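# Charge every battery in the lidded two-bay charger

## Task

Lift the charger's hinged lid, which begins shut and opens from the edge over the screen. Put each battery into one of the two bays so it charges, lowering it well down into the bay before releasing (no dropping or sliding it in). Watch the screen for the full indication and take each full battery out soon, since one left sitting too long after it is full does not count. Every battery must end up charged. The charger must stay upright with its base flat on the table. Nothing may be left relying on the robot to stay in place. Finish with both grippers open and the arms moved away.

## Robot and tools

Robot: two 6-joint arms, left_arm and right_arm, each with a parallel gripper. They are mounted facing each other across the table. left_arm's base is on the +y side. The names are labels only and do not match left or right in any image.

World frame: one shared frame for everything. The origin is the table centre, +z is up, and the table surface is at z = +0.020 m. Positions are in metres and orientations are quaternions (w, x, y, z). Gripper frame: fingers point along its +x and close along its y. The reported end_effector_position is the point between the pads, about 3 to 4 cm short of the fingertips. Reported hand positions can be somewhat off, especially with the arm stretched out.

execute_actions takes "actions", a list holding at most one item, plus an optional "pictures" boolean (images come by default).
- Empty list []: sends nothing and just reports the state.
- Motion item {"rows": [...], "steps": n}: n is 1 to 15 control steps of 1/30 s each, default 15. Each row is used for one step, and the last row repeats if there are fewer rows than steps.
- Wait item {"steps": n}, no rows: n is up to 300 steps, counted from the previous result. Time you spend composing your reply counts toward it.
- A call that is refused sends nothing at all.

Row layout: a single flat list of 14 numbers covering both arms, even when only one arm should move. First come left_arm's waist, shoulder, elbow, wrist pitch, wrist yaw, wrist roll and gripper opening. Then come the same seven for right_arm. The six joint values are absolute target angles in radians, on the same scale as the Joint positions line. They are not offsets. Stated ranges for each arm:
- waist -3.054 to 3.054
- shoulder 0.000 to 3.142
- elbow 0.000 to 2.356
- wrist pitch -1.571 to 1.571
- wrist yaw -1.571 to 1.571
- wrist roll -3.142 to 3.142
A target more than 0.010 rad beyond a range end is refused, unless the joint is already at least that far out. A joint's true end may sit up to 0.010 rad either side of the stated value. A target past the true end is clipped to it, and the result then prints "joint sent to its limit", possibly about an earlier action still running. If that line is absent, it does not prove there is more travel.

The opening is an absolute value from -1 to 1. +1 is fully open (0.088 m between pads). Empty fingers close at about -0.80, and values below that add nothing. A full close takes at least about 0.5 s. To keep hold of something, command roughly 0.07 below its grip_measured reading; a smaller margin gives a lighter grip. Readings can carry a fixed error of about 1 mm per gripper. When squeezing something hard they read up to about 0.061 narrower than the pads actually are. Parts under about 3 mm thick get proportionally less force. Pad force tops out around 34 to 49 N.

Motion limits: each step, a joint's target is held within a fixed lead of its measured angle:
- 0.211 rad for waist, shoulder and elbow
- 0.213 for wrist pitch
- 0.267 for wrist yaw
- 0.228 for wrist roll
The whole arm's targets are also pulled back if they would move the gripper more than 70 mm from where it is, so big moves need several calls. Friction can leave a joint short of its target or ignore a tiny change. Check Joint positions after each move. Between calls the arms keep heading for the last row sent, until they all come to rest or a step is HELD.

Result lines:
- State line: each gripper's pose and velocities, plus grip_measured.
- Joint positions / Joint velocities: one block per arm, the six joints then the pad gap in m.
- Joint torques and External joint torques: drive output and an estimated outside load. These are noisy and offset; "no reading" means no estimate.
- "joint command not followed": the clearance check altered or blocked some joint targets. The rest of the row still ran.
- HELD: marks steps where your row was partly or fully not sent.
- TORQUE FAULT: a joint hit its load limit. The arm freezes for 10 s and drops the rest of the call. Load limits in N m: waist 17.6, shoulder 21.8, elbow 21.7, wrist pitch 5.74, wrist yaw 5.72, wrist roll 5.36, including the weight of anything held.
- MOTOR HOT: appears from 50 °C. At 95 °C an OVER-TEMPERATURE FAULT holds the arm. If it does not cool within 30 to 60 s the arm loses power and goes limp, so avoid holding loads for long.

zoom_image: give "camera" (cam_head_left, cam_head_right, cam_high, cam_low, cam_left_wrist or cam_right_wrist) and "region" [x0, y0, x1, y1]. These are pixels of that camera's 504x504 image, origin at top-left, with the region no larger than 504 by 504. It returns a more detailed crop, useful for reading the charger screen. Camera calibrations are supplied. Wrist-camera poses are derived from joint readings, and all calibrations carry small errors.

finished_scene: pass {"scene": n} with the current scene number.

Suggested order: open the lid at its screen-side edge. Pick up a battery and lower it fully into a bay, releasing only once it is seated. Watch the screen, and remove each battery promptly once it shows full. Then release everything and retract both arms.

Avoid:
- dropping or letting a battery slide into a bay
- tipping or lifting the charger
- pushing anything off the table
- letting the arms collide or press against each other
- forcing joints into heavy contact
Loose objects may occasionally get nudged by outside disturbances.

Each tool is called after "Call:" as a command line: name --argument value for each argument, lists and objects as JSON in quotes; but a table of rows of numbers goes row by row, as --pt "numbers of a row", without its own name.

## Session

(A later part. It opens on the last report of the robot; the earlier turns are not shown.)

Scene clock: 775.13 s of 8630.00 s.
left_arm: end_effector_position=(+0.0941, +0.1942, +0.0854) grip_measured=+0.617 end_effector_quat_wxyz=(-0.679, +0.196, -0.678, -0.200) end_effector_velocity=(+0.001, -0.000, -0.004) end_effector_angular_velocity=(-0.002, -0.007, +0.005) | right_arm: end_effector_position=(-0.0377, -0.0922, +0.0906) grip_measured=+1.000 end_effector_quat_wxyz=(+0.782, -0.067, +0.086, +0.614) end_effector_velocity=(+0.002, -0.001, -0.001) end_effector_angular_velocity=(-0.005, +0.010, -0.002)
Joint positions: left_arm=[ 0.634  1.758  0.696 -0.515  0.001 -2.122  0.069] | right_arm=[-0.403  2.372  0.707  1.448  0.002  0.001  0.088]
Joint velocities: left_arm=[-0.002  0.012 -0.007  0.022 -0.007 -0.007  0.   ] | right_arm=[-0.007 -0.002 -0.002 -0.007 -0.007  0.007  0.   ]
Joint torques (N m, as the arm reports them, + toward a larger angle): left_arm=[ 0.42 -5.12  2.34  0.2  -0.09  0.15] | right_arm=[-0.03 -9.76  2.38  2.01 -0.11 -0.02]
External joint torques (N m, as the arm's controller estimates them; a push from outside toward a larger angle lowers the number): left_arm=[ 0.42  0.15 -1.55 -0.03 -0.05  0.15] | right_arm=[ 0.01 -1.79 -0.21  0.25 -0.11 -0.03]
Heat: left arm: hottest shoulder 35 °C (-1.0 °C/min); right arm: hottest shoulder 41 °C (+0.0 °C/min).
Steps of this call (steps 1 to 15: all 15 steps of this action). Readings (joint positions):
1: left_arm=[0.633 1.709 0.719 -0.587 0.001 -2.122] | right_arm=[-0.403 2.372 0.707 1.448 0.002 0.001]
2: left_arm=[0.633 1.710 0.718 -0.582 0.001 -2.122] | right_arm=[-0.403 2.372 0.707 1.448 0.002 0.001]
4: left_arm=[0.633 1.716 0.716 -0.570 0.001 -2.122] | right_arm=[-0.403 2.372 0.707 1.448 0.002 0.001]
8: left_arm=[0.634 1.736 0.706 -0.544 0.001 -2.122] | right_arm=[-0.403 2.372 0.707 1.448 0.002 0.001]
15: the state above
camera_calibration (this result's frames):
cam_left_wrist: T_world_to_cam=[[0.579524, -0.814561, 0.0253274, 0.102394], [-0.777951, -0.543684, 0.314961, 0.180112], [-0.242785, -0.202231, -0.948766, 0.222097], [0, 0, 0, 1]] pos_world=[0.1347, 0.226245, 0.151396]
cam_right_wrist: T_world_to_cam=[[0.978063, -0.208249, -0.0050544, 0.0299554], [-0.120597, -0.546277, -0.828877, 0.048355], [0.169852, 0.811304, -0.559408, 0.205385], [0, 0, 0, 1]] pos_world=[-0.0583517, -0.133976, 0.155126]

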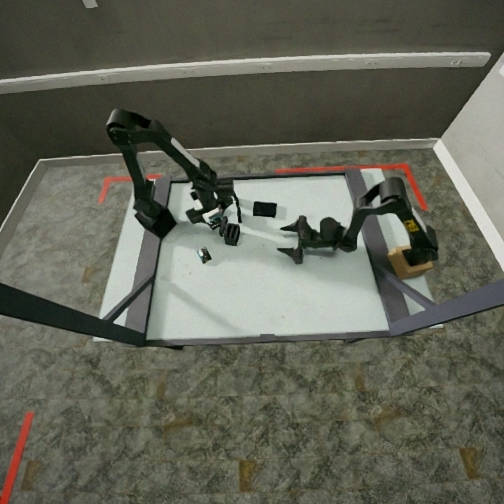

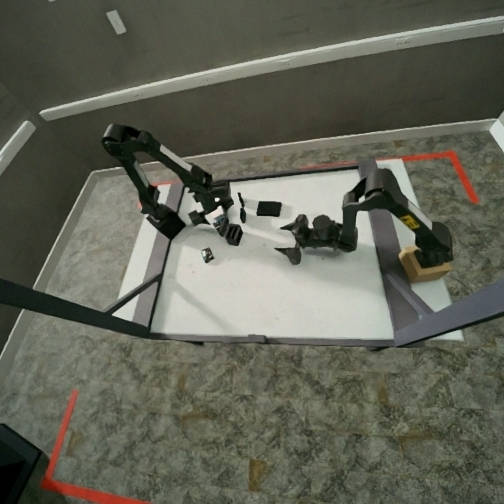

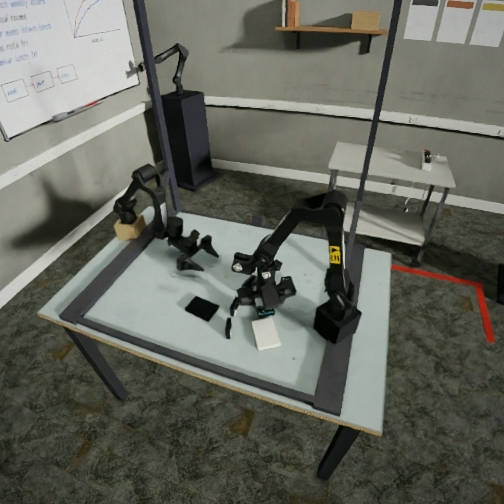

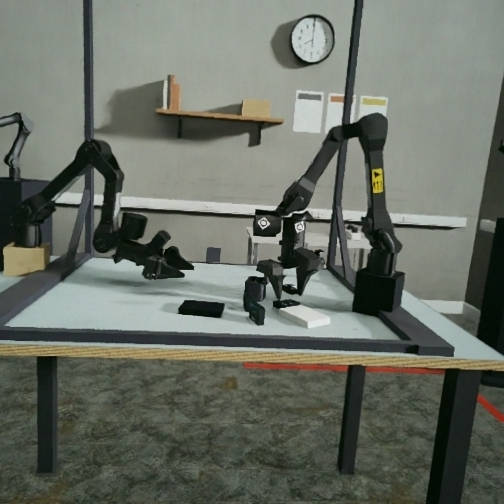

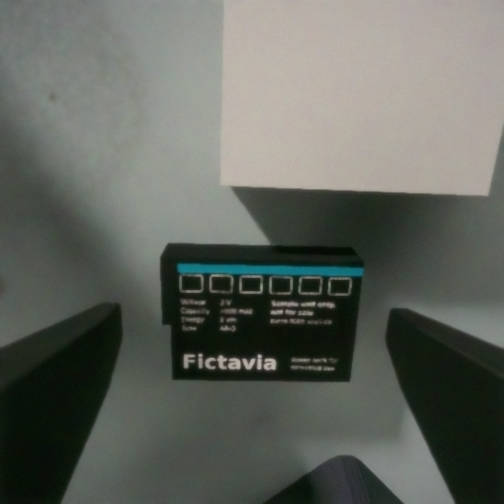

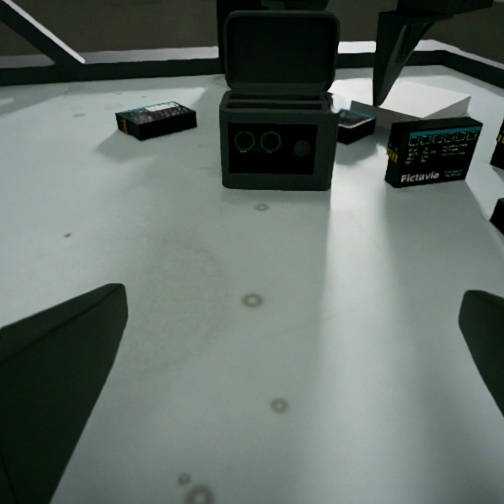

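Call:
execute_actions --actions '[{"rows":[[0.637,1.776,0.69,-0.5,0,-2.118,0.62,-0.403,2.36,0.7,1.45,0,0,1],[0.637,1.785,0.688,-0.49,0,-2.118,0.62,-0.403,2.36,0.7,1.45,0,0,1],[0.637,1.793,0.686,-0.48,0,-2.118,0.62,-0.403,2.36,0.7,1.45,0,0,1],[0.637,1.802,0.684,-0.47,0,-2.118,0.62,-0.403,2.36,0.7,1.45,0,0,1],[0.637,1.81,0.683,-0.46,0,-2.118,0.62,-0.403,2.36,0.7,1.45,0,0,1],[0.637,1.819,0.681,-0.45,0,-2.118,0.62,-0.403,2.36,0.7,1.45,0,0,1],[0.637,1.827,0.679,-0.44,0,-2.118,0.62,-0.403,2.36,0.7,1.45,0,0,1],[0.637,1.836,0.677,-0.43,0,-2.118,0.62,-0.403,2.36,0.7,1.45,0,0,1],[0.637,1.844,0.676,-0.42,0,-2.118,0.62,-0.403,2.36,0.7,1.45,0,0,1],[0.637,1.853,0.674,-0.41,0,-2.118,0.62,-0.403,2.36,0.7,1.45,0,0,1]]}]' --pictures false

Call:
execute_actions --actions '[{"rows":[[0.637,1.853,0.674,-0.41,0,-2.118,0.56,-0.403,2.36,0.7,1.45,0,0,1],[0.637,1.853,0.674,-0.41,0,-2.118,0.5,-0.403,2.36,0.7,1.45,0,0,1],[0.637,1.853,0.674,-0.41,0,-2.118,0.45,-0.403,2.36,0.7,1.45,0,0,1],[0.637,1.853,0.674,-0.41,0,-2.118,0.41,-0.403,2.36,0.7,1.45,0,0,1],[0.637,1.853,0.674,-0.41,0,-2.118,0.38,-0.403,2.36,0.7,1.45,0,0,1],[0.637,1.853,0.674,-0.41,0,-2.118,0.35,-0.403,2.36,0.7,1.45,0,0,1],[0.637,1.853,0.674,-0.41,0,-2.118,0.32,-0.403,2.36,0.7,1.45,0,0,1],[0.637,1.853,0.674,-0.41,0,-2.118,0.29,-0.403,2.36,0.7,1.45,0,0,1],[0.637,1.853,0.674,-0.41,0,-2.118,0.26,-0.403,2.36,0.7,1.45,0,0,1],[0.637,1.853,0.674,-0.41,0,-2.118,0.235,-0.403,2.36,0.7,1.45,0,0,1]]}]' --pictures false

Scene clock: 781.67 s of 8630.00 s.
left_arm: end_effector_position=(+0.0941, +0.1928, +0.0639) grip_measured=+0.617 end_effector_quat_wxyz=(-0.679, +0.195, -0.678, -0.201) end_effector_velocity=(+0.001, +0.001, -0.007) end_effector_angular_velocity=(-0.002, -0.007, +0.005) | right_arm: end_effector_position=(-0.0377, -0.0922, +0.0906) grip_measured=+1.000 end_effector_quat_wxyz=(+0.782, -0.067, +0.086, +0.614) end_effector_velocity=(+0.002, -0.003, -0.006) end_effector_angular_velocity=(-0.025, +0.012, -0.011)
Joint positions: left_arm=[ 0.634  1.842  0.678 -0.416  0.001 -2.121  0.069] | right_arm=[-0.403  2.372  0.707  1.448  0.002  0.001  0.088]
Joint velocities: left_arm=[-0.002  0.022 -0.012  0.037 -0.007 -0.007 -0.   ] | right_arm=[-0.002  0.002 -0.002 -0.022  0.007  0.007  0.   ]
Joint torques (N m, as the arm reports them, + toward a larger angle): left_arm=[ 0.34 -5.27  2.12  0.22 -0.1   0.18] | right_arm=[-0.04 -9.75  2.38  2.01 -0.1  -0.02]
External joint torques (N m, as the arm's controller estimates them; a push from outside toward a larger angle lowers the number): left_arm=[ 0.35  0.23 -1.35  0.   -0.05  0.18] | right_arm=[ 0.03 -1.83 -0.2   0.26 -0.11 -0.03]
Heat: left arm: hottest shoulder 34 °C (-3.0 °C/min); right arm: hottest shoulder 41 °C (+0.0 °C/min).
Steps of this call (steps 1 to 15: the robot went on to your last target; steps 16 to 181: nothing new was sent; steps 182 to 196: all 15 steps of this action). Readings (joint positions):
182: left_arm=[0.634 1.759 0.696 -0.510 0.001 -2.122] | right_arm=[-0.403 2.372 0.707 1.448 0.002 0.001]
183: left_arm=[0.634 1.762 0.695 -0.505 0.001 -2.121] | right_arm=[-0.403 2.372 0.707 1.448 0.002 0.001]
185: left_arm=[0.634 1.773 0.694 -0.490 0.001 -2.121] | right_arm=[-0.403 2.372 0.707 1.448 0.002 0.001]
189: left_arm=[0.634 1.805 0.687 -0.455 0.001 -2.121] | right_arm=[-0.403 2.372 0.707 1.448 0.002 0.001]
196: the state above

Scene clock: 782.17 s of 8630.00 s.
left_arm: end_effector_position=(+0.0941, +0.1923, +0.0636) grip_measured=+0.315 end_effector_quat_wxyz=(-0.679, +0.196, -0.678, -0.200) end_effector_velocity=(+0.002, +0.004, -0.001) end_effector_angular_velocity=(+0.012, -0.007, +0.010) | right_arm: end_effector_position=(-0.0377, -0.0922, +0.0906) grip_measured=+1.000 end_effector_quat_wxyz=(+0.782, -0.067, +0.086, +0.614) end_effector_velocity=(-0.005, -0.000, -0.003) end_effector_angular_velocity=(-0.016, -0.013, +0.029)
Joint positions: left_arm=[ 0.634  1.843  0.678 -0.413  0.001 -2.121  0.054] | right_arm=[-0.403  2.372  0.707  1.448  0.002  0.001  0.088]
Joint velocities: left_arm=[ 0.002 -0.002 -0.007 -0.007 -0.007 -0.007 -0.   ] | right_arm=[ 0.002  0.002 -0.002 -0.007 -0.022 -0.022  0.   ]
Joint torques (N m, as the arm reports them, + toward a larger angle): left_arm=[ 0.42 -5.26  2.11  0.29 -0.1   0.17] | right_arm=[-0.03 -9.76  2.38  2.02 -0.1  -0.02]
External joint torques (N m, as the arm's controller estimates them; a push from outside toward a larger angle lowers the number): left_arm=[ 0.37  0.15 -1.29  0.09 -0.06  0.17] | right_arm=[-0.07 -1.77 -0.24  0.24 -0.09 -0.03]
Heat: left arm: hottest shoulder 34 °C (-3.0 °C/min); right arm: hottest shoulder 41 °C (+0.0 °C/min).
Steps of this call (steps 1 to 15: all 15 steps of this action). Readings (joint positions):
1: left_arm=[0.634 1.842 0.678 -0.414 0.001 -2.121] | right_arm=[-0.403 2.372 0.707 1.448 0.002 0.001]
2: left_arm=[0.634 1.842 0.678 -0.413 0.001 -2.121] | right_arm=[-0.403 2.372 0.707 1.448 0.002 0.001]
4: left_arm=[0.634 1.842 0.678 -0.412 0.001 -2.121] | right_arm=[-0.403 2.372 0.707 1.448 0.002 0.001]
8: left_arm=[0.634 1.843 0.678 -0.412 0.001 -2.121] | right_arm=[-0.403 2.372 0.707 1.448 0.002 0.001]
15: the state above

Call:
execute_actions --actions '[]'

Scene clock: 791.03 s of 8630.00 s.
left_arm: end_effector_position=(+0.0941, +0.1923, +0.0636) grip_measured=+0.315 end_effector_quat_wxyz=(-0.679, +0.196, -0.678, -0.200) end_effector_velocity=(+0.000, +0.002, +0.000) end_effector_angular_velocity=(+0.007, -0.007, -0.010) | right_arm: end_effector_position=(-0.0377, -0.0922, +0.0906) grip_measured=+1.000 end_effector_quat_wxyz=(+0.782, -0.067, +0.086, +0.614) end_effector_velocity=(+0.002, -0.001, -0.001) end_effector_angular_velocity=(-0.006, +0.007, -0.011)
Joint positions: left_arm=[ 0.634  1.843  0.678 -0.413  0.001 -2.121  0.054] | right_arm=[-0.403  2.372  0.707  1.448  0.002  0.001  0.088]
Joint velocities: left_arm=[-0.002 -0.002 -0.002 -0.007 -0.007  0.007 -0.   ] | right_arm=[-0.002 -0.002 -0.002 -0.007  0.007  0.007  0.   ]
Joint torques (N m, as the arm reports them, + toward a larger angle): left_arm=[ 0.41 -5.22  2.12  0.28 -0.08  0.17] | right_arm=[-0.03 -9.76  2.38  2.01 -0.11 -0.02]
External joint torques (N m, as the arm's controller estimates them; a push from outside toward a larger angle lowers the number): left_arm=[ 0.41  0.22 -1.3   0.07 -0.04  0.17] | right_arm=[-0.02 -1.77 -0.23  0.24 -0.11 -0.03]
Heat: left arm: hottest shoulder 33 °C (-5.1 °C/min); right arm: hottest shoulder 41 °C (+0.0 °C/min).
Steps of this call (steps 1 to 15: the robot went on to your last target; steps 16 to 266: nothing new was sent). Readings (joint positions):
1: left_arm=[0.634 1.843 0.678 -0.413 0.001 -2.121] | right_arm=[-0.403 2.372 0.707 1.448 0.002 0.001]
2: left_arm=[0.634 1.843 0.678 -0.413 0.001 -2.121] | right_arm=[-0.403 2.372 0.707 1.448 0.002 0.001]
4: left_arm=[0.634 1.843 0.678 -0.413 0.001 -2.121] | right_arm=[-0.403 2.372 0.707 1.448 0.002 0.001]
8: left_arm=[0.634 1.843 0.678 -0.413 0.001 -2.121] | right_arm=[-0.403 2.372 0.707 1.448 0.002 0.001]
266: the state above
All arms were judged still, so your last target was given up. Only a new action makes them travel on or press farther. Fingers that are still opening or closing keep moving.
camera_calibration (this result's frames):
cam_left_wrist: T_world_to_cam=[[0.579214, -0.814801, 0.0246971, 0.10152], [-0.778153, -0.543627, 0.314559, 0.186], [-0.242877, -0.201415, -0.948917, 0.200972], [0, 0, 0, 1]] pos_world=[0.134746, 0.224312, 0.129691]
cam_right_wrist: T_world_to_cam=[[0.978063, -0.208249, -0.0050544, 0.0299554], [-0.120597, -0.546277, -0.828877, 0.048355], [0.169852, 0.811304, -0.559408, 0.205385], [0, 0, 0, 1]] pos_world=[-0.0583517, -0.133976, 0.155126]

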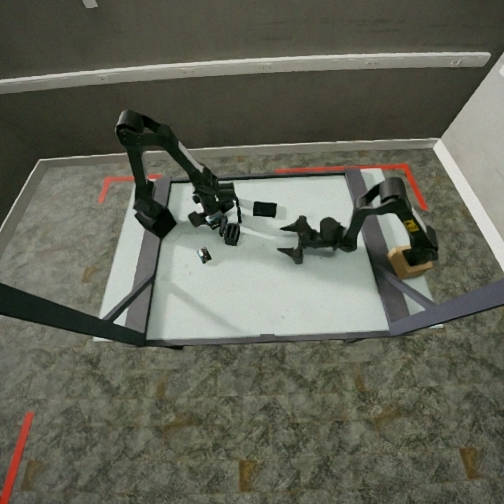

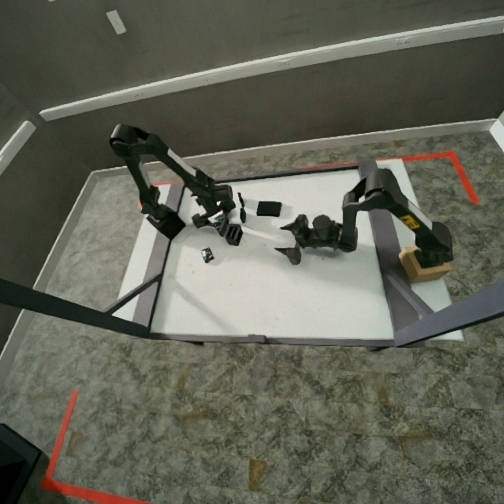

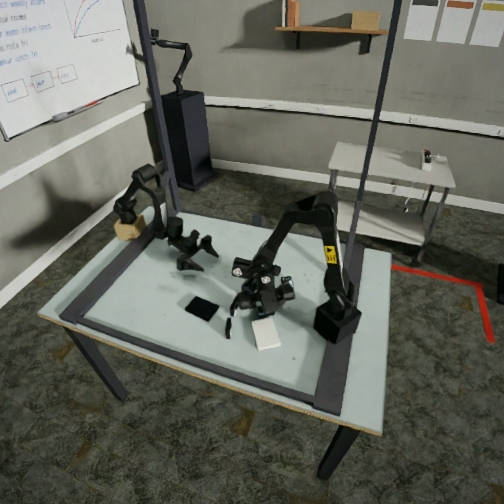

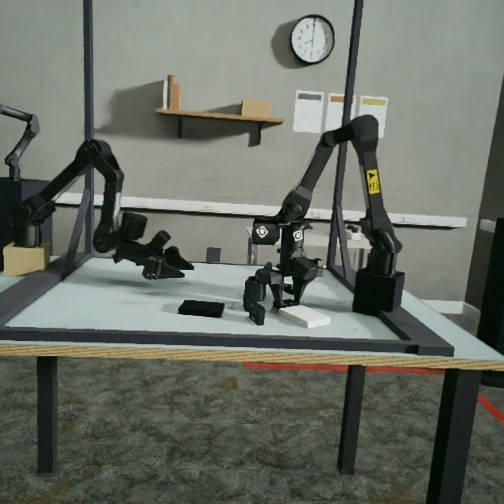

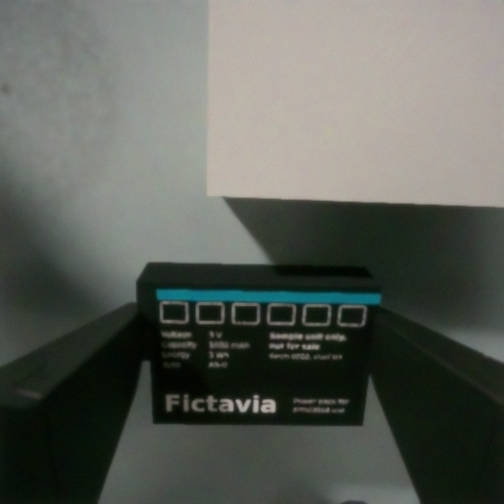

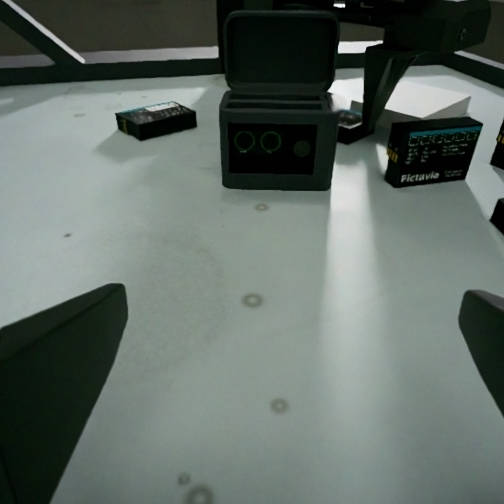

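Call:
execute_actions --actions '[{"rows":[[0.637,1.82,0.69,-0.43,0,-2.118,0.235,-0.403,2.36,0.7,1.45,0,0,1],[0.637,1.8,0.7,-0.46,0,-2.118,0.235,-0.403,2.36,0.7,1.45,0,0,1],[0.637,1.775,0.712,-0.5,0,-2.118,0.235,-0.403,2.36,0.7,1.45,0,0,1],[0.637,1.745,0.727,-0.545,0,-2.118,0.235,-0.403,2.36,0.7,1.45,0,0,1],[0.637,1.715,0.743,-0.59,0,-2.118,0.235,-0.403,2.36,0.7,1.45,0,0,1],[0.637,1.685,0.76,-0.635,0,-2.118,0.235,-0.403,2.36,0.7,1.45,0,0,1],[0.637,1.655,0.778,-0.68,0,-2.118,0.235,-0.403,2.36,0.7,1.45,0,0,1],[0.637,1.628,0.796,-0.727,0,-2.118,0.235,-0.403,2.36,0.7,1.45,0,0,1],[0.637,1.6,0.814,-0.773,0,-2.118,0.235,-0.403,2.36,0.7,1.45,0,0,1],[0.637,1.578,0.838,-0.82,0,-2.118,0.235,-0.403,2.36,0.7,1.45,0,0,1],[0.637,1.557,0.863,-0.865,0,-2.118,0.235,-0.403,2.36,0.7,1.45,0,0,1],[0.637,1.537,0.888,-0.91,0,-2.118,0.235,-0.403,2.36,0.7,1.45,0,0,1],[0.637,1.518,0.914,-0.955,0,-2.118,0.235,-0.403,2.36,0.7,1.45,0,0,1],[0.637,1.5,0.94,-1.0,0,-2.118,0.235,-0.403,2.36,0.7,1.45,0,0,1],[0.637,1.485,0.965,-1.037,0,-2.118,0.235,-0.403,2.36,0.7,1.45,0,0,1]]}]' --pictures false

Call:
execute_actions --actions '[{"rows":[[0.6,1.485,0.965,-1.037,0,-2.16,0.235,-0.403,2.36,0.7,1.45,0,0,1],[0.55,1.485,0.965,-1.037,0,-2.22,0.235,-0.403,2.36,0.7,1.45,0,0,1],[0.48,1.485,0.965,-1.037,0,-2.28,0.235,-0.403,2.36,0.7,1.45,0,0,1],[0.4,1.485,0.965,-1.037,0,-2.35,0.235,-0.403,2.36,0.7,1.45,0,0,1],[0.32,1.485,0.965,-1.037,0,-2.42,0.235,-0.403,2.36,0.7,1.45,0,0,1],[0.24,1.485,0.965,-1.037,0,-2.49,0.235,-0.403,2.36,0.7,1.45,0,0,1],[0.16,1.485,0.965,-1.037,0,-2.56,0.235,-0.403,2.36,0.7,1.45,0,0,1],[0.08,1.485,0.965,-1.037,0,-2.63,0.235,-0.403,2.36,0.7,1.45,0,0,1],[0.0,1.485,0.965,-1.037,0,-2.7,0.235,-0.403,2.36,0.7,1.45,0,0,1],[-0.08,1.485,0.965,-1.037,0,-2.77,0.235,-0.403,2.36,0.7,1.45,0,0,1],[-0.16,1.485,0.965,-1.037,0,-2.84,0.235,-0.403,2.36,0.7,1.45,0,0,1],[-0.24,1.485,0.965,-1.037,0,-2.91,0.235,-0.403,2.36,0.7,1.45,0,0,1],[-0.32,1.485,0.965,-1.037,0,-2.98,0.235,-0.403,2.36,0.7,1.45,0,0,1],[-0.4,1.485,0.965,-1.037,0,-3.05,0.235,-0.403,2.36,0.7,1.45,0,0,1],[-0.45,1.485,0.965,-1.037,0,-3.138,0.235,-0.403,2.36,0.7,1.45,0,0,1]]}]' --pictures false

Call:
execute_actions --actions '[{"rows":[[-0.45,1.53,1.01,-1.05,0,-3.138,0.235,-0.403,2.36,0.7,1.45,0,0,1],[-0.45,1.6,1.08,-1.05,0,-3.138,0.235,-0.403,2.36,0.7,1.45,0,0,1],[-0.45,1.67,1.15,-1.05,0,-3.138,0.235,-0.403,2.36,0.7,1.45,0,0,1],[-0.45,1.74,1.22,-1.05,0,-3.138,0.235,-0.403,2.36,0.7,1.45,0,0,1],[-0.45,1.81,1.29,-1.05,0,-3.138,0.235,-0.403,2.36,0.7,1.45,0,0,1],[-0.45,1.88,1.36,-1.05,0,-3.138,0.235,-0.403,2.36,0.7,1.45,0,0,1],[-0.45,1.95,1.43,-1.05,0,-3.138,0.235,-0.403,2.36,0.7,1.45,0,0,1],[-0.45,2.02,1.5,-1.05,0,-3.138,0.235,-0.403,2.36,0.7,1.45,0,0,1],[-0.45,2.09,1.57,-1.05,0,-3.138,0.235,-0.403,2.36,0.7,1.45,0,0,1],[-0.45,2.16,1.64,-1.05,0,-3.138,0.235,-0.403,2.36,0.7,1.45,0,0,1],[-0.45,2.23,1.71,-1.05,0,-3.138,0.235,-0.403,2.36,0.7,1.45,0,0,1],[-0.45,2.3,1.78,-1.05,0,-3.138,0.235,-0.403,2.36,0.7,1.45,0,0,1],[-0.45,2.37,1.85,-1.05,0,-3.138,0.235,-0.403,2.36,0.7,1.45,0,0,1],[-0.45,2.43,1.91,-1.05,0,-3.138,0.235,-0.403,2.36,0.7,1.45,0,0,1],[-0.45,2.47,1.95,-1.05,0,-3.138,0.235,-0.403,2.36,0.7,1.45,0,0,1]]}]' --pictures false

Scene clock: 800.73 s of 8630.00 s.
left_arm: end_effector_position=(+0.0941, +0.1906, +0.1751) grip_measured=+0.315 end_effector_quat_wxyz=(-0.679, +0.196, -0.678, -0.200) end_effector_velocity=(-0.003, +0.009, +0.291) end_effector_angular_velocity=(-0.051, +0.006, +0.000) | right_arm: end_effector_position=(-0.0377, -0.0922, +0.0906) grip_measured=+1.000 end_effector_quat_wxyz=(+0.782, -0.067, +0.086, +0.614) end_effector_velocity=(-0.002, +0.000, +0.002) end_effector_angular_velocity=(+0.010, +0.010, +0.017)
Joint positions: left_arm=[ 0.634  1.543  0.897 -0.931  0.001 -2.121  0.054] | right_arm=[-0.403  2.372  0.707  1.448  0.002  0.001  0.088]
Joint velocities: left_arm=[-0.007 -0.559  0.716 -1.223  0.007 -0.007 -0.   ] | right_arm=[-0.002 -0.002 -0.002  0.007 -0.022  0.007  0.   ]
Joint torques (N m, as the arm reports them, + toward a larger angle): left_arm=[ 0.33 -7.15  5.02  0.06 -0.11  0.14] | right_arm=[-0.03 -9.76  2.38  2.01 -0.11 -0.02]
External joint torques (N m, as the arm's controller estimates them; a push from outside toward a larger angle lowers the number): left_arm=[ 0.36 -2.41  0.01 -0.17 -0.07  0.14] | right_arm=[-0.03 -1.77 -0.24  0.24 -0.1  -0.03]
Heat: left arm: hottest shoulder 33 °C (-4.0 °C/min); right arm: hottest shoulder 41 °C (+0.0 °C/min).
Steps of this call (steps 1 to 276: nothing new was sent; steps 277 to 291: all 15 steps of this action). Readings (joint positions):
277: left_arm=[0.634 1.842 0.679 -0.414 0.001 -2.121] | right_arm=[-0.403 2.372 0.707 1.448 0.002 0.001]
278: left_arm=[0.634 1.838 0.681 -0.422 0.001 -2.121] | right_arm=[-0.403 2.372 0.707 1.448 0.002 0.001]
280: left_arm=[0.634 1.817 0.692 -0.473 0.001 -2.121] | right_arm=[-0.403 2.372 0.707 1.448 0.002 0.001]
284: left_arm=[0.634 1.715 0.744 -0.621 0.001 -2.121] | right_arm=[-0.403 2.372 0.707 1.448 0.002 0.001]
291: the state above

Scene clock: 801.23 s of 8630.00 s.
left_arm: end_effector_position=(-0.0705, +0.2528, +0.2009) grip_measured=+0.315 end_effector_quat_wxyz=(-0.672, +0.217, -0.674, -0.215) end_effector_velocity=(-0.326, +0.290, +0.001) end_effector_angular_velocity=(+0.009, +0.012, +0.142) | right_arm: end_effector_position=(-0.0377, -0.0922, +0.0906) grip_measured=+1.000 end_effector_quat_wxyz=(+0.782, -0.067, +0.086, +0.614) end_effector_velocity=(-0.000, -0.001, -0.002) end_effector_angular_velocity=(-0.018, -0.001, +0.006)
Joint positions: left_arm=[-0.11   1.494  0.959 -1.033 -0.002 -2.919  0.054] | right_arm=[-0.403  2.372  0.707  1.448  0.002  0.001  0.088]
Joint velocities: left_arm=[-1.8   -0.002  0.002 -0.007  0.007 -1.941 -0.   ] | right_arm=[-0.002 -0.007 -0.002 -0.022 -0.007 -0.007  0.   ]
Joint torques (N m, as the arm reports them, + toward a larger angle): left_arm=[-0.31 -6.5   4.86 -0.09  0.04 -0.06] | right_arm=[-0.02 -9.76  2.38  2.02 -0.1  -0.02]
External joint torques (N m, as the arm's controller estimates them; a push from outside toward a larger angle lowers the number): left_arm=[-0.3  -1.62 -0.14 -0.16  0.04 -0.06] | right_arm=[-0.04 -1.76 -0.24  0.24 -0.1  -0.03]
Heat: left arm: hottest shoulder 33 °C (-4.1 °C/min); right arm: hottest shoulder 41 °C (+0.0 °C/min).
Steps of this call (steps 1 to 15: all 15 steps of this action). Readings (joint positions):
1: left_arm=[0.632 1.526 0.918 -0.966 -0.000 -2.126] | right_arm=[-0.403 2.372 0.707 1.448 0.002 0.001]
2: left_arm=[0.621 1.511 0.933 -0.987 -0.003 -2.147] | right_arm=[-0.403 2.372 0.707 1.448 0.002 0.001]
4: left_arm=[0.552 1.495 0.953 -1.010 -0.008 -2.227] | right_arm=[-0.403 2.372 0.707 1.448 0.002 0.001]
8: left_arm=[0.312 1.494 0.959 -1.029 -0.002 -2.465] | right_arm=[-0.403 2.372 0.707 1.448 0.002 0.001]
15: the state above

Scene clock: 801.73 s of 8630.00 s.
left_arm: end_effector_position=(-0.2877, +0.2239, +0.1614) grip_measured=+0.315 end_effector_quat_wxyz=(-0.671, +0.178, -0.699, -0.172) end_effector_velocity=(-0.335, -0.186, -0.235) end_effector_angular_velocity=(-0.047, +0.099, -0.005) | right_arm: end_effector_position=(-0.0377, -0.0922, +0.0906) grip_measured=+1.000 end_effector_quat_wxyz=(+0.782, -0.067, +0.086, +0.614) end_effector_velocity=(-0.004, +0.002, +0.000) end_effector_angular_velocity=(-0.002, +0.001, +0.035)
Joint positions: left_arm=[-0.446  2.214  1.732 -1.048  0.003 -3.134  0.054] | right_arm=[-0.403  2.372  0.707  1.448  0.002  0.001  0.088]
Joint velocities: left_arm=[ 0.002  1.668  1.785 -0.007  0.007  0.007 -0.   ] | right_arm=[-0.002 -0.002  0.002 -0.007 -0.037 -0.007  0.   ]
Joint torques (N m, as the arm reports them, + toward a larger angle): left_arm=[-0.33 -9.23  4.86  0.03 -0.12 -0.04] | right_arm=[-0.03 -9.75  2.39  2.01 -0.11 -0.02]
External joint torques (N m, as the arm's controller estimates them; a push from outside toward a larger angle lowers the number): left_arm=[-0.37  0.21 -0.13 -0.16 -0.13 -0.04] | right_arm=[-0.03 -1.75 -0.26  0.23 -0.1  -0.03]
Heat: left arm: hottest shoulder 33 °C (-4.0 °C/min); right arm: hottest shoulder 41 °C (+0.0 °C/min).
Steps of this call (steps 1 to 15: all 15 steps of this action). Readings (joint positions):
1: left_arm=[-0.171 1.497 0.966 -1.038 -0.002 -2.982] | right_arm=[-0.403 2.372 0.707 1.448 0.002 0.001]
2: left_arm=[-0.231 1.514 0.985 -1.053 -0.002 -3.032] | right_arm=[-0.403 2.372 0.707 1.448 0.002 0.001]
4: left_arm=[-0.342 1.592 1.070 -1.057 -0.000 -3.085] | right_arm=[-0.403 2.372 0.707 1.448 0.002 0.001]
8: left_arm=[-0.438 1.819 1.313 -1.047 0.003 -3.124] | right_arm=[-0.403 2.372 0.707 1.448 0.002 0.001]
15: the state above

Call:
execute_actions --actions '[{"rows":[[-0.45,2.475,1.935,-1.035,0,-3.138,0.235,-0.403,2.36,0.7,1.45,0,0,1],[-0.45,2.48,1.925,-1.02,0,-3.138,0.235,-0.403,2.36,0.7,1.45,0,0,1],[-0.45,2.488,1.915,-1.01,0,-3.138,0.235,-0.403,2.36,0.7,1.45,0,0,1],[-0.45,2.496,1.909,-1.0,0,-3.138,0.235,-0.403,2.36,0.7,1.45,0,0,1],[-0.45,2.501,1.905,-0.991,0,-3.138,0.235,-0.403,2.36,0.7,1.45,0,0,1],[-0.45,2.506,1.901,-0.982,0,-3.138,0.235,-0.403,2.36,0.7,1.45,0,0,1],[-0.45,2.51,1.898,-0.975,0,-3.138,0.235,-0.403,2.36,0.7,1.45,0,0,1],[-0.45,2.514,1.895,-0.968,0,-3.138,0.235,-0.403,2.36,0.7,1.45,0,0,1],[-0.45,2.517,1.892,-0.962,0,-3.138,0.235,-0.403,2.36,0.7,1.45,0,0,1],[-0.45,2.52,1.89,-0.957,0,-3.138,0.235,-0.403,2.36,0.7,1.45,0,0,1],[-0.45,2.523,1.888,-0.952,0,-3.138,0.235,-0.403,2.36,0.7,1.45,0,0,1],[-0.45,2.526,1.886,-0.947,0,-3.138,0.235,-0.403,2.36,0.7,1.45,0,0,1],[-0.45,2.529,1.884,-0.942,0,-3.138,0.235,-0.403,2.36,0.7,1.45,0,0,1],[-0.45,2.532,1.882,-0.937,0,-3.138,0.235,-0.403,2.36,0.7,1.45,0,0,1],[-0.45,2.535,1.88,-0.932,0,-3.138,0.235,-0.403,2.36,0.7,1.45,0,0,1]]}]' --pictures false

Call:
execute_actions --actions '[{"steps":10}]' --pictures false

Scene clock: 808.37 s of 8630.00 s.
left_arm: end_effector_position=(-0.3205, +0.2060, +0.0739) grip_measured=+0.315 end_effector_quat_wxyz=(-0.682, +0.175, -0.688, -0.175) end_effector_velocity=(-0.059, -0.030, +0.003) end_effector_angular_velocity=(-0.154, +0.263, +0.015) | right_arm: end_effector_position=(-0.0377, -0.0922, +0.0906) grip_measured=+1.000 end_effector_quat_wxyz=(+0.782, -0.067, +0.086, +0.614) end_effector_velocity=(-0.000, -0.000, +0.001) end_effector_angular_velocity=(-0.004, -0.005, +0.006)
Joint positions: left_arm=[-0.447  2.509  1.892 -0.945  0.002 -3.135  0.054] | right_arm=[-0.403  2.372  0.707  1.448  0.002  0.001  0.088]
Joint velocities: left_arm=[-0.007 -0.007 -0.002  0.3   -0.007 -0.022 -0.   ] | right_arm=[-0.002 -0.007 -0.002 -0.007 -0.007 -0.007  0.   ]
Joint torques (N m, as the arm reports them, + toward a larger angle): left_arm=[-0.15 -9.8   2.93 -0.01 -0.11 -0.07] | right_arm=[-0.02 -9.76  2.38  2.02 -0.1  -0.02]
External joint torques (N m, as the arm's controller estimates them; a push from outside toward a larger angle lowers the number): left_arm=[-0.31  1.34 -2.26 -0.15 -0.11 -0.07] | right_arm=[-0.02 -1.74 -0.26  0.24 -0.1  -0.02]
Heat: left arm: hottest shoulder 35 °C (-2.0 °C/min); right arm: hottest shoulder 41 °C (+0.0 °C/min).
Steps of this call (steps 1 to 30: the robot went on to your last target; steps 31 to 184: nothing new was sent; steps 185 to 199: all 15 steps of this action). Readings (joint positions):
185: left_arm=[-0.447 2.465 1.944 -1.049 0.003 -3.135] | right_arm=[-0.403 2.372 0.707 1.448 0.002 0.001]
186: left_arm=[-0.447 2.465 1.942 -1.043 0.003 -3.135] | right_arm=[-0.403 2.372 0.707 1.448 0.002 0.001]
188: left_arm=[-0.447 2.466 1.932 -1.023 0.003 -3.135] | right_arm=[-0.403 2.372 0.707 1.448 0.002 0.001]
192: left_arm=[-0.447 2.483 1.912 -0.989 0.003 -3.135] | right_arm=[-0.403 2.372 0.707 1.448 0.002 0.001]
199: the state above

Scene clock: 808.70 s of 8630.00 s.
left_arm: end_effector_position=(-0.3220, +0.2054, +0.0728) grip_measured=+0.315 end_effector_quat_wxyz=(-0.679, +0.176, -0.691, -0.174) end_effector_velocity=(+0.002, +0.001, +0.000) end_effector_angular_velocity=(-0.003, -0.010, -0.010) | right_arm: end_effector_position=(-0.0377, -0.0922, +0.0906) grip_measured=+1.000 end_effector_quat_wxyz=(+0.782, -0.067, +0.086, +0.614) end_effector_velocity=(+0.000, +0.000, +0.004) end_effector_angular_velocity=(+0.011, -0.008, +0.006)
Joint positions: left_arm=[-0.448  2.511  1.89  -0.933  0.002 -3.135  0.054] | right_arm=[-0.403  2.372  0.707  1.448  0.002  0.001  0.088]
Joint velocities: left_arm=[-0.002 -0.002 -0.002 -0.007 -0.007  0.007 -0.   ] | right_arm=[-0.002 -0.007 -0.002  0.007 -0.007 -0.007  0.   ]
Joint torques (N m, as the arm reports them, + toward a larger angle): left_arm=[-0.17 -9.92  2.95  0.21 -0.09 -0.04] | right_arm=[-0.03 -9.75  2.39  2.01 -0.1  -0.02]
External joint torques (N m, as the arm's controller estimates them; a push from outside toward a larger angle lowers the number): left_arm=[-0.26  1.3  -2.25 -0.05 -0.09 -0.04] | right_arm=[-0.02 -1.7  -0.26  0.22 -0.11 -0.03]
Heat: left arm: hottest shoulder 35 °C (-2.0 °C/min); right arm: hottest shoulder 41 °C (+0.0 °C/min).
Steps of this call (steps 1 to 10: the robot went on to your last target). Readings (joint positions):
1: left_arm=[-0.447 2.510 1.892 -0.938 0.002 -3.135] | right_arm=[-0.403 2.372 0.707 1.448 0.002 0.001]
2: left_arm=[-0.447 2.511 1.892 -0.938 0.003 -3.135] | right_arm=[-0.403 2.372 0.707 1.448 0.002 0.001]
4: left_arm=[-0.447 2.511 1.891 -0.936 0.002 -3.135] | right_arm=[-0.403 2.372 0.707 1.448 0.002 0.001]
8: left_arm=[-0.448 2.511 1.890 -0.934 0.002 -3.135] | right_arm=[-0.403 2.372 0.707 1.448 0.002 0.001]
10: the state above

Contact. Release, lift, reposition.

Call:
execute_actions --actions '[{"rows":[[-0.45,2.515,1.89,-0.94,0,-3.138,0.4,-0.403,2.36,0.7,1.45,0,0,1],[-0.45,2.515,1.89,-0.94,0,-3.138,0.65,-0.403,2.36,0.7,1.45,0,0,1],[-0.45,2.515,1.89,-0.94,0,-3.138,0.65,-0.403,2.36,0.7,1.45,0,0,1],[-0.45,2.515,1.89,-0.94,0,-3.138,0.65,-0.403,2.36,0.7,1.45,0,0,1],[-0.45,2.515,1.89,-0.94,0,-3.138,0.65,-0.403,2.36,0.7,1.45,0,0,1],[-0.45,2.515,1.89,-0.94,0,-3.138,0.65,-0.403,2.36,0.7,1.45,0,0,1],[-0.45,2.49,1.9,-0.96,0,-3.138,0.65,-0.403,2.36,0.7,1.45,0,0,1],[-0.45,2.47,1.91,-0.99,0,-3.138,0.65,-0.403,2.36,0.7,1.45,0,0,1],[-0.45,2.45,1.92,-1.02,0,-3.138,0.65,-0.403,2.36,0.7,1.45,0,0,1],[-0.45,2.43,1.93,-1.04,0,-3.138,0.65,-0.403,2.36,0.7,1.45,0,0,1],[-0.45,2.41,1.93,-1.05,0,-3.138,0.65,-0.403,2.36,0.7,1.45,0,0,1],[-0.45,2.39,1.92,-1.04,0,-3.138,0.65,-0.403,2.36,0.7,1.45,0,0,1],[-0.45,2.37,1.9,-1.0,0,-3.138,0.65,-0.403,2.36,0.7,1.45,0,0,1],[-0.45,2.355,1.87,-0.95,0,-3.1,0.65,-0.403,2.36,0.7,1.45,0,0,1],[-0.45,2.34,1.84,-0.9,0,-3.0,0.65,-0.403,2.36,0.7,1.45,0,0,1]]}]' --pictures false

Call:
execute_actions --actions '[{"rows":[[-0.45,2.33,1.81,-0.85,0,0,0.65,-0.403,2.36,0.7,1.45,0,0,1],[-0.45,2.32,1.78,-0.8,0,0,0.65,-0.403,2.36,0.7,1.45,0,0,1],[-0.45,2.31,1.75,-0.75,0,0,0.65,-0.403,2.36,0.7,1.45,0,0,1],[-0.45,2.3,1.72,-0.7,0,0,0.65,-0.403,2.36,0.7,1.45,0,0,1],[-0.45,2.29,1.69,-0.65,0,0,0.65,-0.403,2.36,0.7,1.45,0,0,1],[-0.45,2.28,1.665,-0.6,0,0,0.65,-0.403,2.36,0.7,1.45,0,0,1],[-0.45,2.27,1.64,-0.55,0,0,0.65,-0.403,2.36,0.7,1.45,0,0,1],[-0.45,2.26,1.61,-0.5,0,0,0.65,-0.403,2.36,0.7,1.45,0,0,1],[-0.45,2.25,1.58,-0.45,0,0,0.65,-0.403,2.36,0.7,1.45,0,0,1],[-0.45,2.24,1.55,-0.4,0,0,0.65,-0.403,2.36,0.7,1.45,0,0,1],[-0.45,2.23,1.525,-0.35,0,0,0.65,-0.403,2.36,0.7,1.45,0,0,1],[-0.45,2.22,1.5,-0.3,0,0,0.65,-0.403,2.36,0.7,1.45,0,0,1],[-0.45,2.21,1.47,-0.25,0,0,0.65,-0.403,2.36,0.7,1.45,0,0,1],[-0.45,2.2,1.44,-0.2,0,0,0.65,-0.403,2.36,0.7,1.45,0,0,1],[-0.45,2.19,1.41,-0.15,0,0,0.65,-0.403,2.36,0.7,1.45,0,0,1]]}]' --pictures false

Call:
execute_actions --actions '[{"rows":[[-0.45,2.18,1.385,-0.1,0,0,0.65,-0.403,2.36,0.7,1.45,0,0,1],[-0.45,2.175,1.36,-0.05,0,0,0.65,-0.403,2.36,0.7,1.45,0,0,1],[-0.45,2.17,1.33,0,0,0,0.65,-0.403,2.36,0.7,1.45,0,0,1],[-0.45,2.165,1.3,0.05,0,0,0.65,-0.403,2.36,0.7,1.45,0,0,1],[-0.45,2.16,1.275,0.1,0,0,0.65,-0.403,2.36,0.7,1.45,0,0,1],[-0.45,2.155,1.25,0.15,0,0,0.65,-0.403,2.36,0.7,1.45,0,0,1],[-0.45,2.15,1.225,0.2,0,0,0.65,-0.403,2.36,0.7,1.45,0,0,1],[-0.45,2.145,1.2,0.25,0,0,0.65,-0.403,2.36,0.7,1.45,0,0,1],[-0.45,2.15,1.175,0.3,0,0,0.65,-0.403,2.36,0.7,1.45,0,0,1],[-0.45,2.155,1.15,0.35,0,0,0.65,-0.403,2.36,0.7,1.45,0,0,1],[-0.45,2.16,1.125,0.4,0,0,0.65,-0.403,2.36,0.7,1.45,0,0,1],[-0.45,2.165,1.1,0.45,0,0,0.65,-0.403,2.36,0.7,1.45,0,0,1],[-0.45,2.17,1.075,0.5,0,0,0.65,-0.403,2.36,0.7,1.45,0,0,1],[-0.45,2.18,1.05,0.55,0,0,0.65,-0.403,2.36,0.7,1.45,0,0,1],[-0.45,2.19,1.025,0.6,0,0,0.65,-0.403,2.36,0.7,1.45,0,0,1]]}]' --pictures false

Call:
execute_actions --actions '[{"rows":[[-0.45,2.2,1.0,0.65,0,0,0.65,-0.403,2.36,0.7,1.45,0,0,1],[-0.45,2.21,0.975,0.7,0,0,0.65,-0.403,2.36,0.7,1.45,0,0,1],[-0.45,2.22,0.95,0.75,0,0,0.65,-0.403,2.36,0.7,1.45,0,0,1],[-0.45,2.23,0.925,0.8,0,0,0.65,-0.403,2.36,0.7,1.45,0,0,1],[-0.45,2.245,0.9,0.85,0,0,0.65,-0.403,2.36,0.7,1.45,0,0,1],[-0.45,2.26,0.875,0.9,0,0,0.65,-0.403,2.36,0.7,1.45,0,0,1],[-0.45,2.275,0.85,0.95,0,0,0.65,-0.403,2.36,0.7,1.45,0,0,1],[-0.45,2.29,0.825,1.0,0,0,0.65,-0.403,2.36,0.7,1.45,0,0,1],[-0.45,2.305,0.8,1.05,0,0,0.65,-0.403,2.36,0.7,1.45,0,0,1],[-0.45,2.32,0.775,1.1,0,0,0.65,-0.403,2.36,0.7,1.45,0,0,1],[-0.45,2.335,0.75,1.15,0,0,0.65,-0.403,2.36,0.7,1.45,0,0,1],[-0.45,2.35,0.73,1.2,0,0,0.65,-0.403,2.36,0.7,1.45,0,0,1],[-0.45,2.365,0.71,1.25,0,0,0.65,-0.403,2.36,0.7,1.45,0,0,1],[-0.45,2.38,0.69,1.29,0,0,0.65,-0.403,2.36,0.7,1.45,0,0,1]]}]' --pictures false

Call:
execute_actions --actions '[{"steps":15}]'

Scene clock: 831.73 s of 8630.00 s.
left_arm: end_effector_position=(-0.3249, +0.2037, +0.1170) grip_measured=+0.645 end_effector_quat_wxyz=(-0.663, +0.170, -0.712, -0.158) end_effector_velocity=(-0.164, -0.093, +0.246) end_effector_angular_velocity=(-0.760, +1.137, -1.250) | right_arm: end_effector_position=(-0.0377, -0.0922, +0.0906) grip_measured=+1.000 end_effector_quat_wxyz=(+0.782, -0.067, +0.086, +0.614) end_effector_velocity=(-0.000, -0.002, -0.000) end_effector_angular_velocity=(-0.008, -0.004, +0.006)
Joint positions: left_arm=[-0.448  2.411  1.887 -0.975  0.002 -3.103  0.071] | right_arm=[-0.403  2.372  0.707  1.448  0.002  0.001  0.088]
Joint velocities: left_arm=[-0.002 -0.74  -0.413  1.033 -0.022  1.253  0.001] | right_arm=[-0.002 -0.007 -0.007 -0.007 -0.007 -0.007  0.   ]
Joint torques (N m, as the arm reports them, + toward a larger angle): left_arm=[ -0.36 -14.12   3.17   0.14  -0.08   0.2 ] | right_arm=[-0.02 -9.75  2.38  2.02 -0.11 -0.02]
External joint torques (N m, as the arm's controller estimates them; a push from outside toward a larger angle lowers the number): left_arm=[-0.34 -3.9  -1.89 -0.05 -0.07  0.25] | right_arm=[-0.07 -1.76 -0.2   0.24 -0.1  -0.03]
Heat: left arm: hottest shoulder 38 °C (+3.0 °C/min); right arm: hottest shoulder 41 °C (+0.0 °C/min).
Steps of this call (steps 1 to 30: the robot went on to your last target; steps 31 to 676: nothing new was sent; steps 677 to 691: all 15 steps of this action). Readings (joint positions):
677: left_arm=[-0.448 2.511 1.890 -0.933 0.002 -3.135] | right_arm=[-0.403 2.372 0.707 1.448 0.002 0.001]
678: left_arm=[-0.448 2.511 1.890 -0.933 0.002 -3.135] | right_arm=[-0.403 2.372 0.707 1.448 0.002 0.001]
680: left_arm=[-0.448 2.511 1.890 -0.937 0.002 -3.135] | right_arm=[-0.403 2.372 0.707 1.448 0.002 0.001]
684: left_arm=[-0.448 2.509 1.893 -0.951 0.002 -3.135] | right_arm=[-0.403 2.372 0.707 1.448 0.002 0.001]
691: the state above

Scene clock: 832.23 s of 8630.00 s.
left_arm: end_effector_position=(-0.3604, +0.1840, +0.1224) grip_measured=+0.648 end_effector_quat_wxyz=(-0.524, -0.041, -0.797, +0.296) end_effector_velocity=(-0.040, -0.019, +0.058) end_effector_angular_velocity=(-1.307, +0.372, -1.638) | right_arm: end_effector_position=(-0.0377, -0.0922, +0.0906) grip_measured=+1.000 end_effector_quat_wxyz=(+0.782, -0.067, +0.086, +0.614) end_effector_velocity=(+0.002, -0.001, -0.001) end_effector_angular_velocity=(-0.012, -0.018, +0.005)
Joint positions: left_arm=[-0.448  2.244  1.485 -0.276  0.002 -2.136  0.071] | right_arm=[-0.403  2.372  0.707  1.448  0.002  0.001  0.088]
Joint velocities: left_arm=[-0.002 -0.359 -0.847  1.443  0.007  1.897 -0.   ] | right_arm=[-0.007 -0.002 -0.002 -0.007 -0.007 -0.022  0.   ]
Joint torques (N m, as the arm reports them, + toward a larger angle): left_arm=[ -0.22 -14.66   3.87   1.01  -0.14   0.2 ] | right_arm=[-0.03 -9.75  2.38  2.02 -0.11 -0.02]
External joint torques (N m, as the arm's controller estimates them; a push from outside toward a larger angle lowers the number): left_arm=[-0.27 -3.91 -2.05 -0.11 -0.1   0.18] | right_arm=[ 0.01 -1.77 -0.23  0.24 -0.11 -0.03]
Heat: left arm: hottest shoulder 38 °C (+3.0 °C/min); right arm: hottest shoulder 41 °C (+0.0 °C/min).
Steps of this call (steps 1 to 15: all 15 steps of this action). Readings (joint positions):
1: left_arm=[-0.448 2.387 1.871 -0.938 0.002 -3.045] | right_arm=[-0.403 2.372 0.707 1.448 0.002 0.001]
2: left_arm=[-0.448 2.363 1.851 -0.899 0.002 -2.979] | right_arm=[-0.403 2.372 0.707 1.448 0.002 0.001]
4: left_arm=[-0.448 2.326 1.803 -0.811 0.002 -2.849] | right_arm=[-0.403 2.372 0.707 1.448 0.002 0.001]
8: left_arm=[-0.448 2.294 1.690 -0.622 0.002 -2.589] | right_arm=[-0.403 2.372 0.707 1.448 0.002 0.001]
15: the state above

Scene clock: 832.73 s of 8630.00 s.
left_arm: end_effector_position=(-0.3625, +0.1829, +0.1358) grip_measured=+0.648 end_effector_quat_wxyz=(+0.357, +0.109, +0.571, -0.731) end_effector_velocity=(+0.052, +0.032, -0.023) end_effector_angular_velocity=(-1.701, -0.188, -1.086) | right_arm: end_effector_position=(-0.0377, -0.0922, +0.0906) grip_measured=+1.000 end_effector_quat_wxyz=(+0.782, -0.067, +0.086, +0.614) end_effector_velocity=(-0.002, +0.001, +0.000) end_effector_angular_velocity=(-0.007, -0.019, +0.014)
Joint positions: left_arm=[-0.448  2.169  1.092  0.474  0.002 -1.164  0.071] | right_arm=[-0.403  2.372  0.707  1.448  0.002  0.001  0.088]
Joint velocities: left_arm=[-0.007  0.037 -0.764  1.458 -0.007  1.912 -0.   ] | right_arm=[ 0.002 -0.002  0.002 -0.007 -0.007 -0.022  0.   ]
Joint torques (N m, as the arm reports them, + toward a larger angle): left_arm=[-0.27 -8.92  3.75  1.51 -0.13  0.23] | right_arm=[-0.03 -9.76  2.38  2.01 -0.1  -0.02]
External joint torques (N m, as the arm's controller estimates them; a push from outside toward a larger angle lowers the number): left_arm=[-0.2  -0.03 -1.29 -0.03 -0.1   0.18] | right_arm=[-0.03 -1.75 -0.27  0.24 -0.1  -0.03]
Heat: left arm: hottest shoulder 38 °C (+3.0 °C/min); right arm: hottest shoulder 41 °C (+0.0 °C/min).
Steps of this call (steps 1 to 15: all 15 steps of this action). Readings (joint positions):
1: left_arm=[-0.448 2.232 1.457 -0.226 0.002 -2.071] | right_arm=[-0.403 2.372 0.707 1.448 0.002 0.001]
2: left_arm=[-0.448 2.220 1.431 -0.176 0.002 -2.007] | right_arm=[-0.403 2.372 0.707 1.448 0.002 0.001]
4: left_arm=[-0.448 2.199 1.378 -0.073 0.002 -1.877] | right_arm=[-0.403 2.372 0.707 1.448 0.002 0.001]
8: left_arm=[-0.448 2.172 1.272 0.126 0.002 -1.617] | right_arm=[-0.403 2.372 0.707 1.448 0.002 0.001]
15: the state above

Scene clock: 833.23 s of 8630.00 s.
left_arm: end_effector_position=(-0.3064, +0.2140, +0.0831) grip_measured=+0.648 end_effector_quat_wxyz=(+0.262, +0.172, +0.142, -0.939) end_effector_velocity=(+0.127, +0.070, -0.106) end_effector_angular_velocity=(-1.518, -0.885, -0.757) | right_arm: end_effector_position=(-0.0377, -0.0922, +0.0906) grip_measured=+1.000 end_effector_quat_wxyz=(+0.782, -0.067, +0.086, +0.614) end_effector_velocity=(-0.000, -0.001, -0.001) end_effector_angular_velocity=(-0.008, -0.004, +0.006)
Joint positions: left_arm=[-0.448  2.346  0.727  1.209  0.002 -0.191  0.071] | right_arm=[-0.403  2.372  0.707  1.448  0.002  0.001  0.088]
Joint velocities: left_arm=[-0.002  0.315 -0.496  0.769 -0.007  1.912 -0.   ] | right_arm=[-0.002 -0.002 -0.002 -0.007 -0.007 -0.007  0.   ]
Joint torques (N m, as the arm reports them, + toward a larger angle): left_arm=[-0.19 -8.19  2.18  1.64 -0.12  0.18] | right_arm=[-0.03 -9.76  2.39  2.02 -0.11 -0.02]
External joint torques (N m, as the arm's controller estimates them; a push from outside toward a larger angle lowers the number): left_arm=[-0.23  0.42 -1.4  -0.2  -0.11  0.16] | right_arm=[ 0.01 -1.75 -0.25  0.24 -0.11 -0.03]
Heat: left arm: hottest shoulder 38 °C (+3.0 °C/min); right arm: hottest shoulder 41 °C (+0.0 °C/min).
Steps of this call (steps 1 to 15: all 15 steps of this action). Readings (joint positions):
1: left_arm=[-0.448 2.172 1.067 0.525 0.002 -1.099] | right_arm=[-0.403 2.372 0.707 1.448 0.002 0.001]
2: left_arm=[-0.448 2.176 1.043 0.576 0.002 -1.034] | right_arm=[-0.403 2.372 0.707 1.448 0.002 0.001]
4: left_arm=[-0.448 2.189 0.996 0.678 0.002 -0.904] | right_arm=[-0.403 2.372 0.707 1.448 0.002 0.001]
8: left_arm=[-0.448 2.239 0.895 0.875 0.002 -0.645] | right_arm=[-0.403 2.372 0.707 1.448 0.002 0.001]
15: the state above

Scene clock: 833.73 s of 8630.00 s.
left_arm: end_effector_position=(-0.2995, +0.2179, +0.0810) grip_measured=+0.648 end_effector_quat_wxyz=(+0.245, +0.186, +0.050, -0.950) end_effector_velocity=(+0.001, +0.000, -0.001) end_effector_angular_velocity=(+0.007, -0.004, +0.007) | right_arm: end_effector_position=(-0.0377, -0.0922, +0.0906) grip_measured=+1.000 end_effector_quat_wxyz=(+0.782, -0.067, +0.086, +0.614) end_effector_velocity=(+0.002, -0.001, -0.001) end_effector_angular_velocity=(-0.008, -0.004, +0.001)
Joint positions: left_arm=[-0.448  2.369  0.694  1.287  0.002 -0.004  0.071] | right_arm=[-0.403  2.372  0.707  1.448  0.002  0.001  0.088]
Joint velocities: left_arm=[-0.002 -0.002 -0.002 -0.007 -0.007 -0.007  0.   ] | right_arm=[-0.007 -0.002 -0.002 -0.007 -0.007 -0.007  0.   ]
Joint torques (N m, as the arm reports them, + toward a larger angle): left_arm=[-0.33 -7.57  1.18  1.57 -0.09  0.18] | right_arm=[-0.04 -9.75  2.38  2.02 -0.1  -0.02]
External joint torques (N m, as the arm's controller estimates them; a push from outside toward a larger angle lowers the number): left_arm=[-0.34  0.23 -1.32 -0.15 -0.09  0.17] | right_arm=[ 0.07 -1.79 -0.22  0.26 -0.12 -0.03]
Heat: left arm: hottest shoulder 38 °C (+3.0 °C/min); right arm: hottest shoulder 41 °C (+0.0 °C/min).
Steps of this call (steps 1 to 15: the robot went on to your last target). Readings (joint positions):
1: left_arm=[-0.448 2.354 0.714 1.231 0.002 -0.134] | right_arm=[-0.403 2.372 0.707 1.448 0.002 0.001]
2: left_arm=[-0.448 2.361 0.705 1.247 0.002 -0.092] | right_arm=[-0.403 2.372 0.707 1.448 0.002 0.001]
4: left_arm=[-0.448 2.368 0.697 1.268 0.002 -0.045] | right_arm=[-0.403 2.372 0.707 1.448 0.002 0.001]
8: left_arm=[-0.448 2.368 0.695 1.286 0.002 -0.013] | right_arm=[-0.403 2.372 0.707 1.448 0.002 0.001]
15: the state above
camera_calibration (this result's frames):
cam_left_wrist: T_world_to_cam=[[-0.475669, 0.877398, 0.0625415, -0.337745], [0.549962, 0.352136, -0.757325, 0.177567], [-0.686499, -0.32584, -0.650036, -0.0029821], [0, 0, 0, 1]] pos_world=[-0.260357, 0.232838, 0.15366]
cam_right_wrist: T_world_to_cam=[[0.978063, -0.208249, -0.0050544, 0.0299554], [-0.120597, -0.546277, -0.828877, 0.048355], [0.169852, 0.811304, -0.559408, 0.205385], [0, 0, 0, 1]] pos_world=[-0.0583517, -0.133976, 0.155126]

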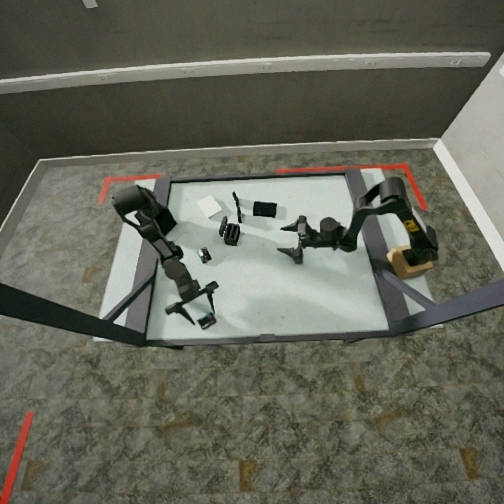

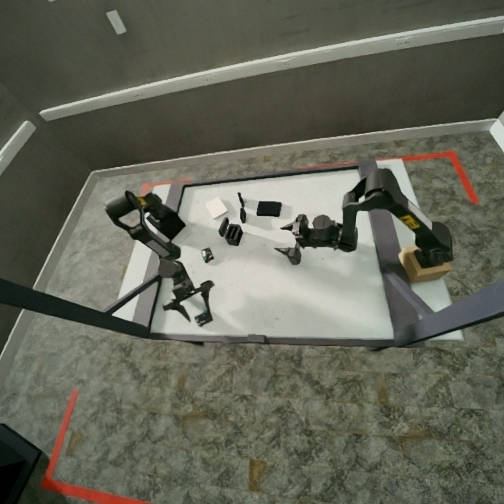

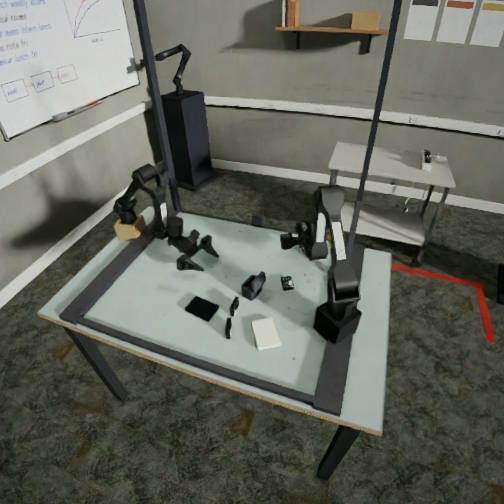

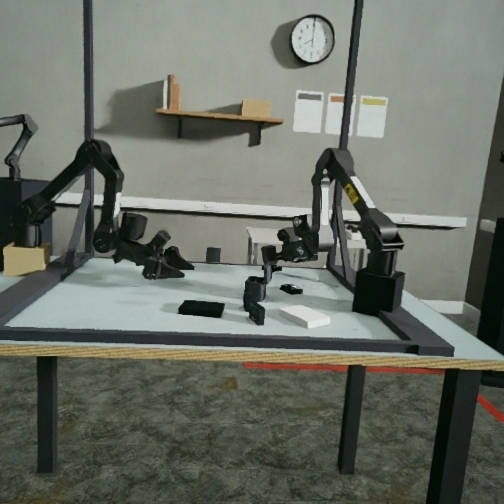

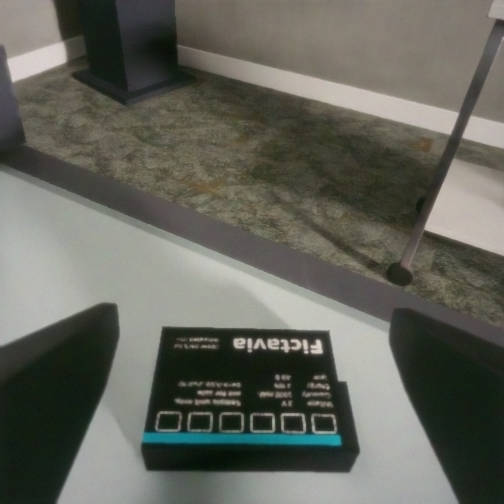

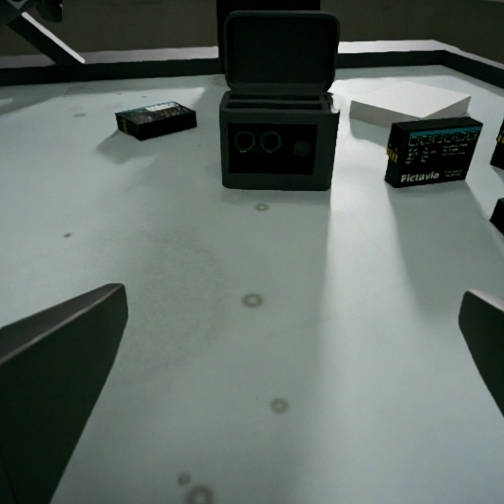

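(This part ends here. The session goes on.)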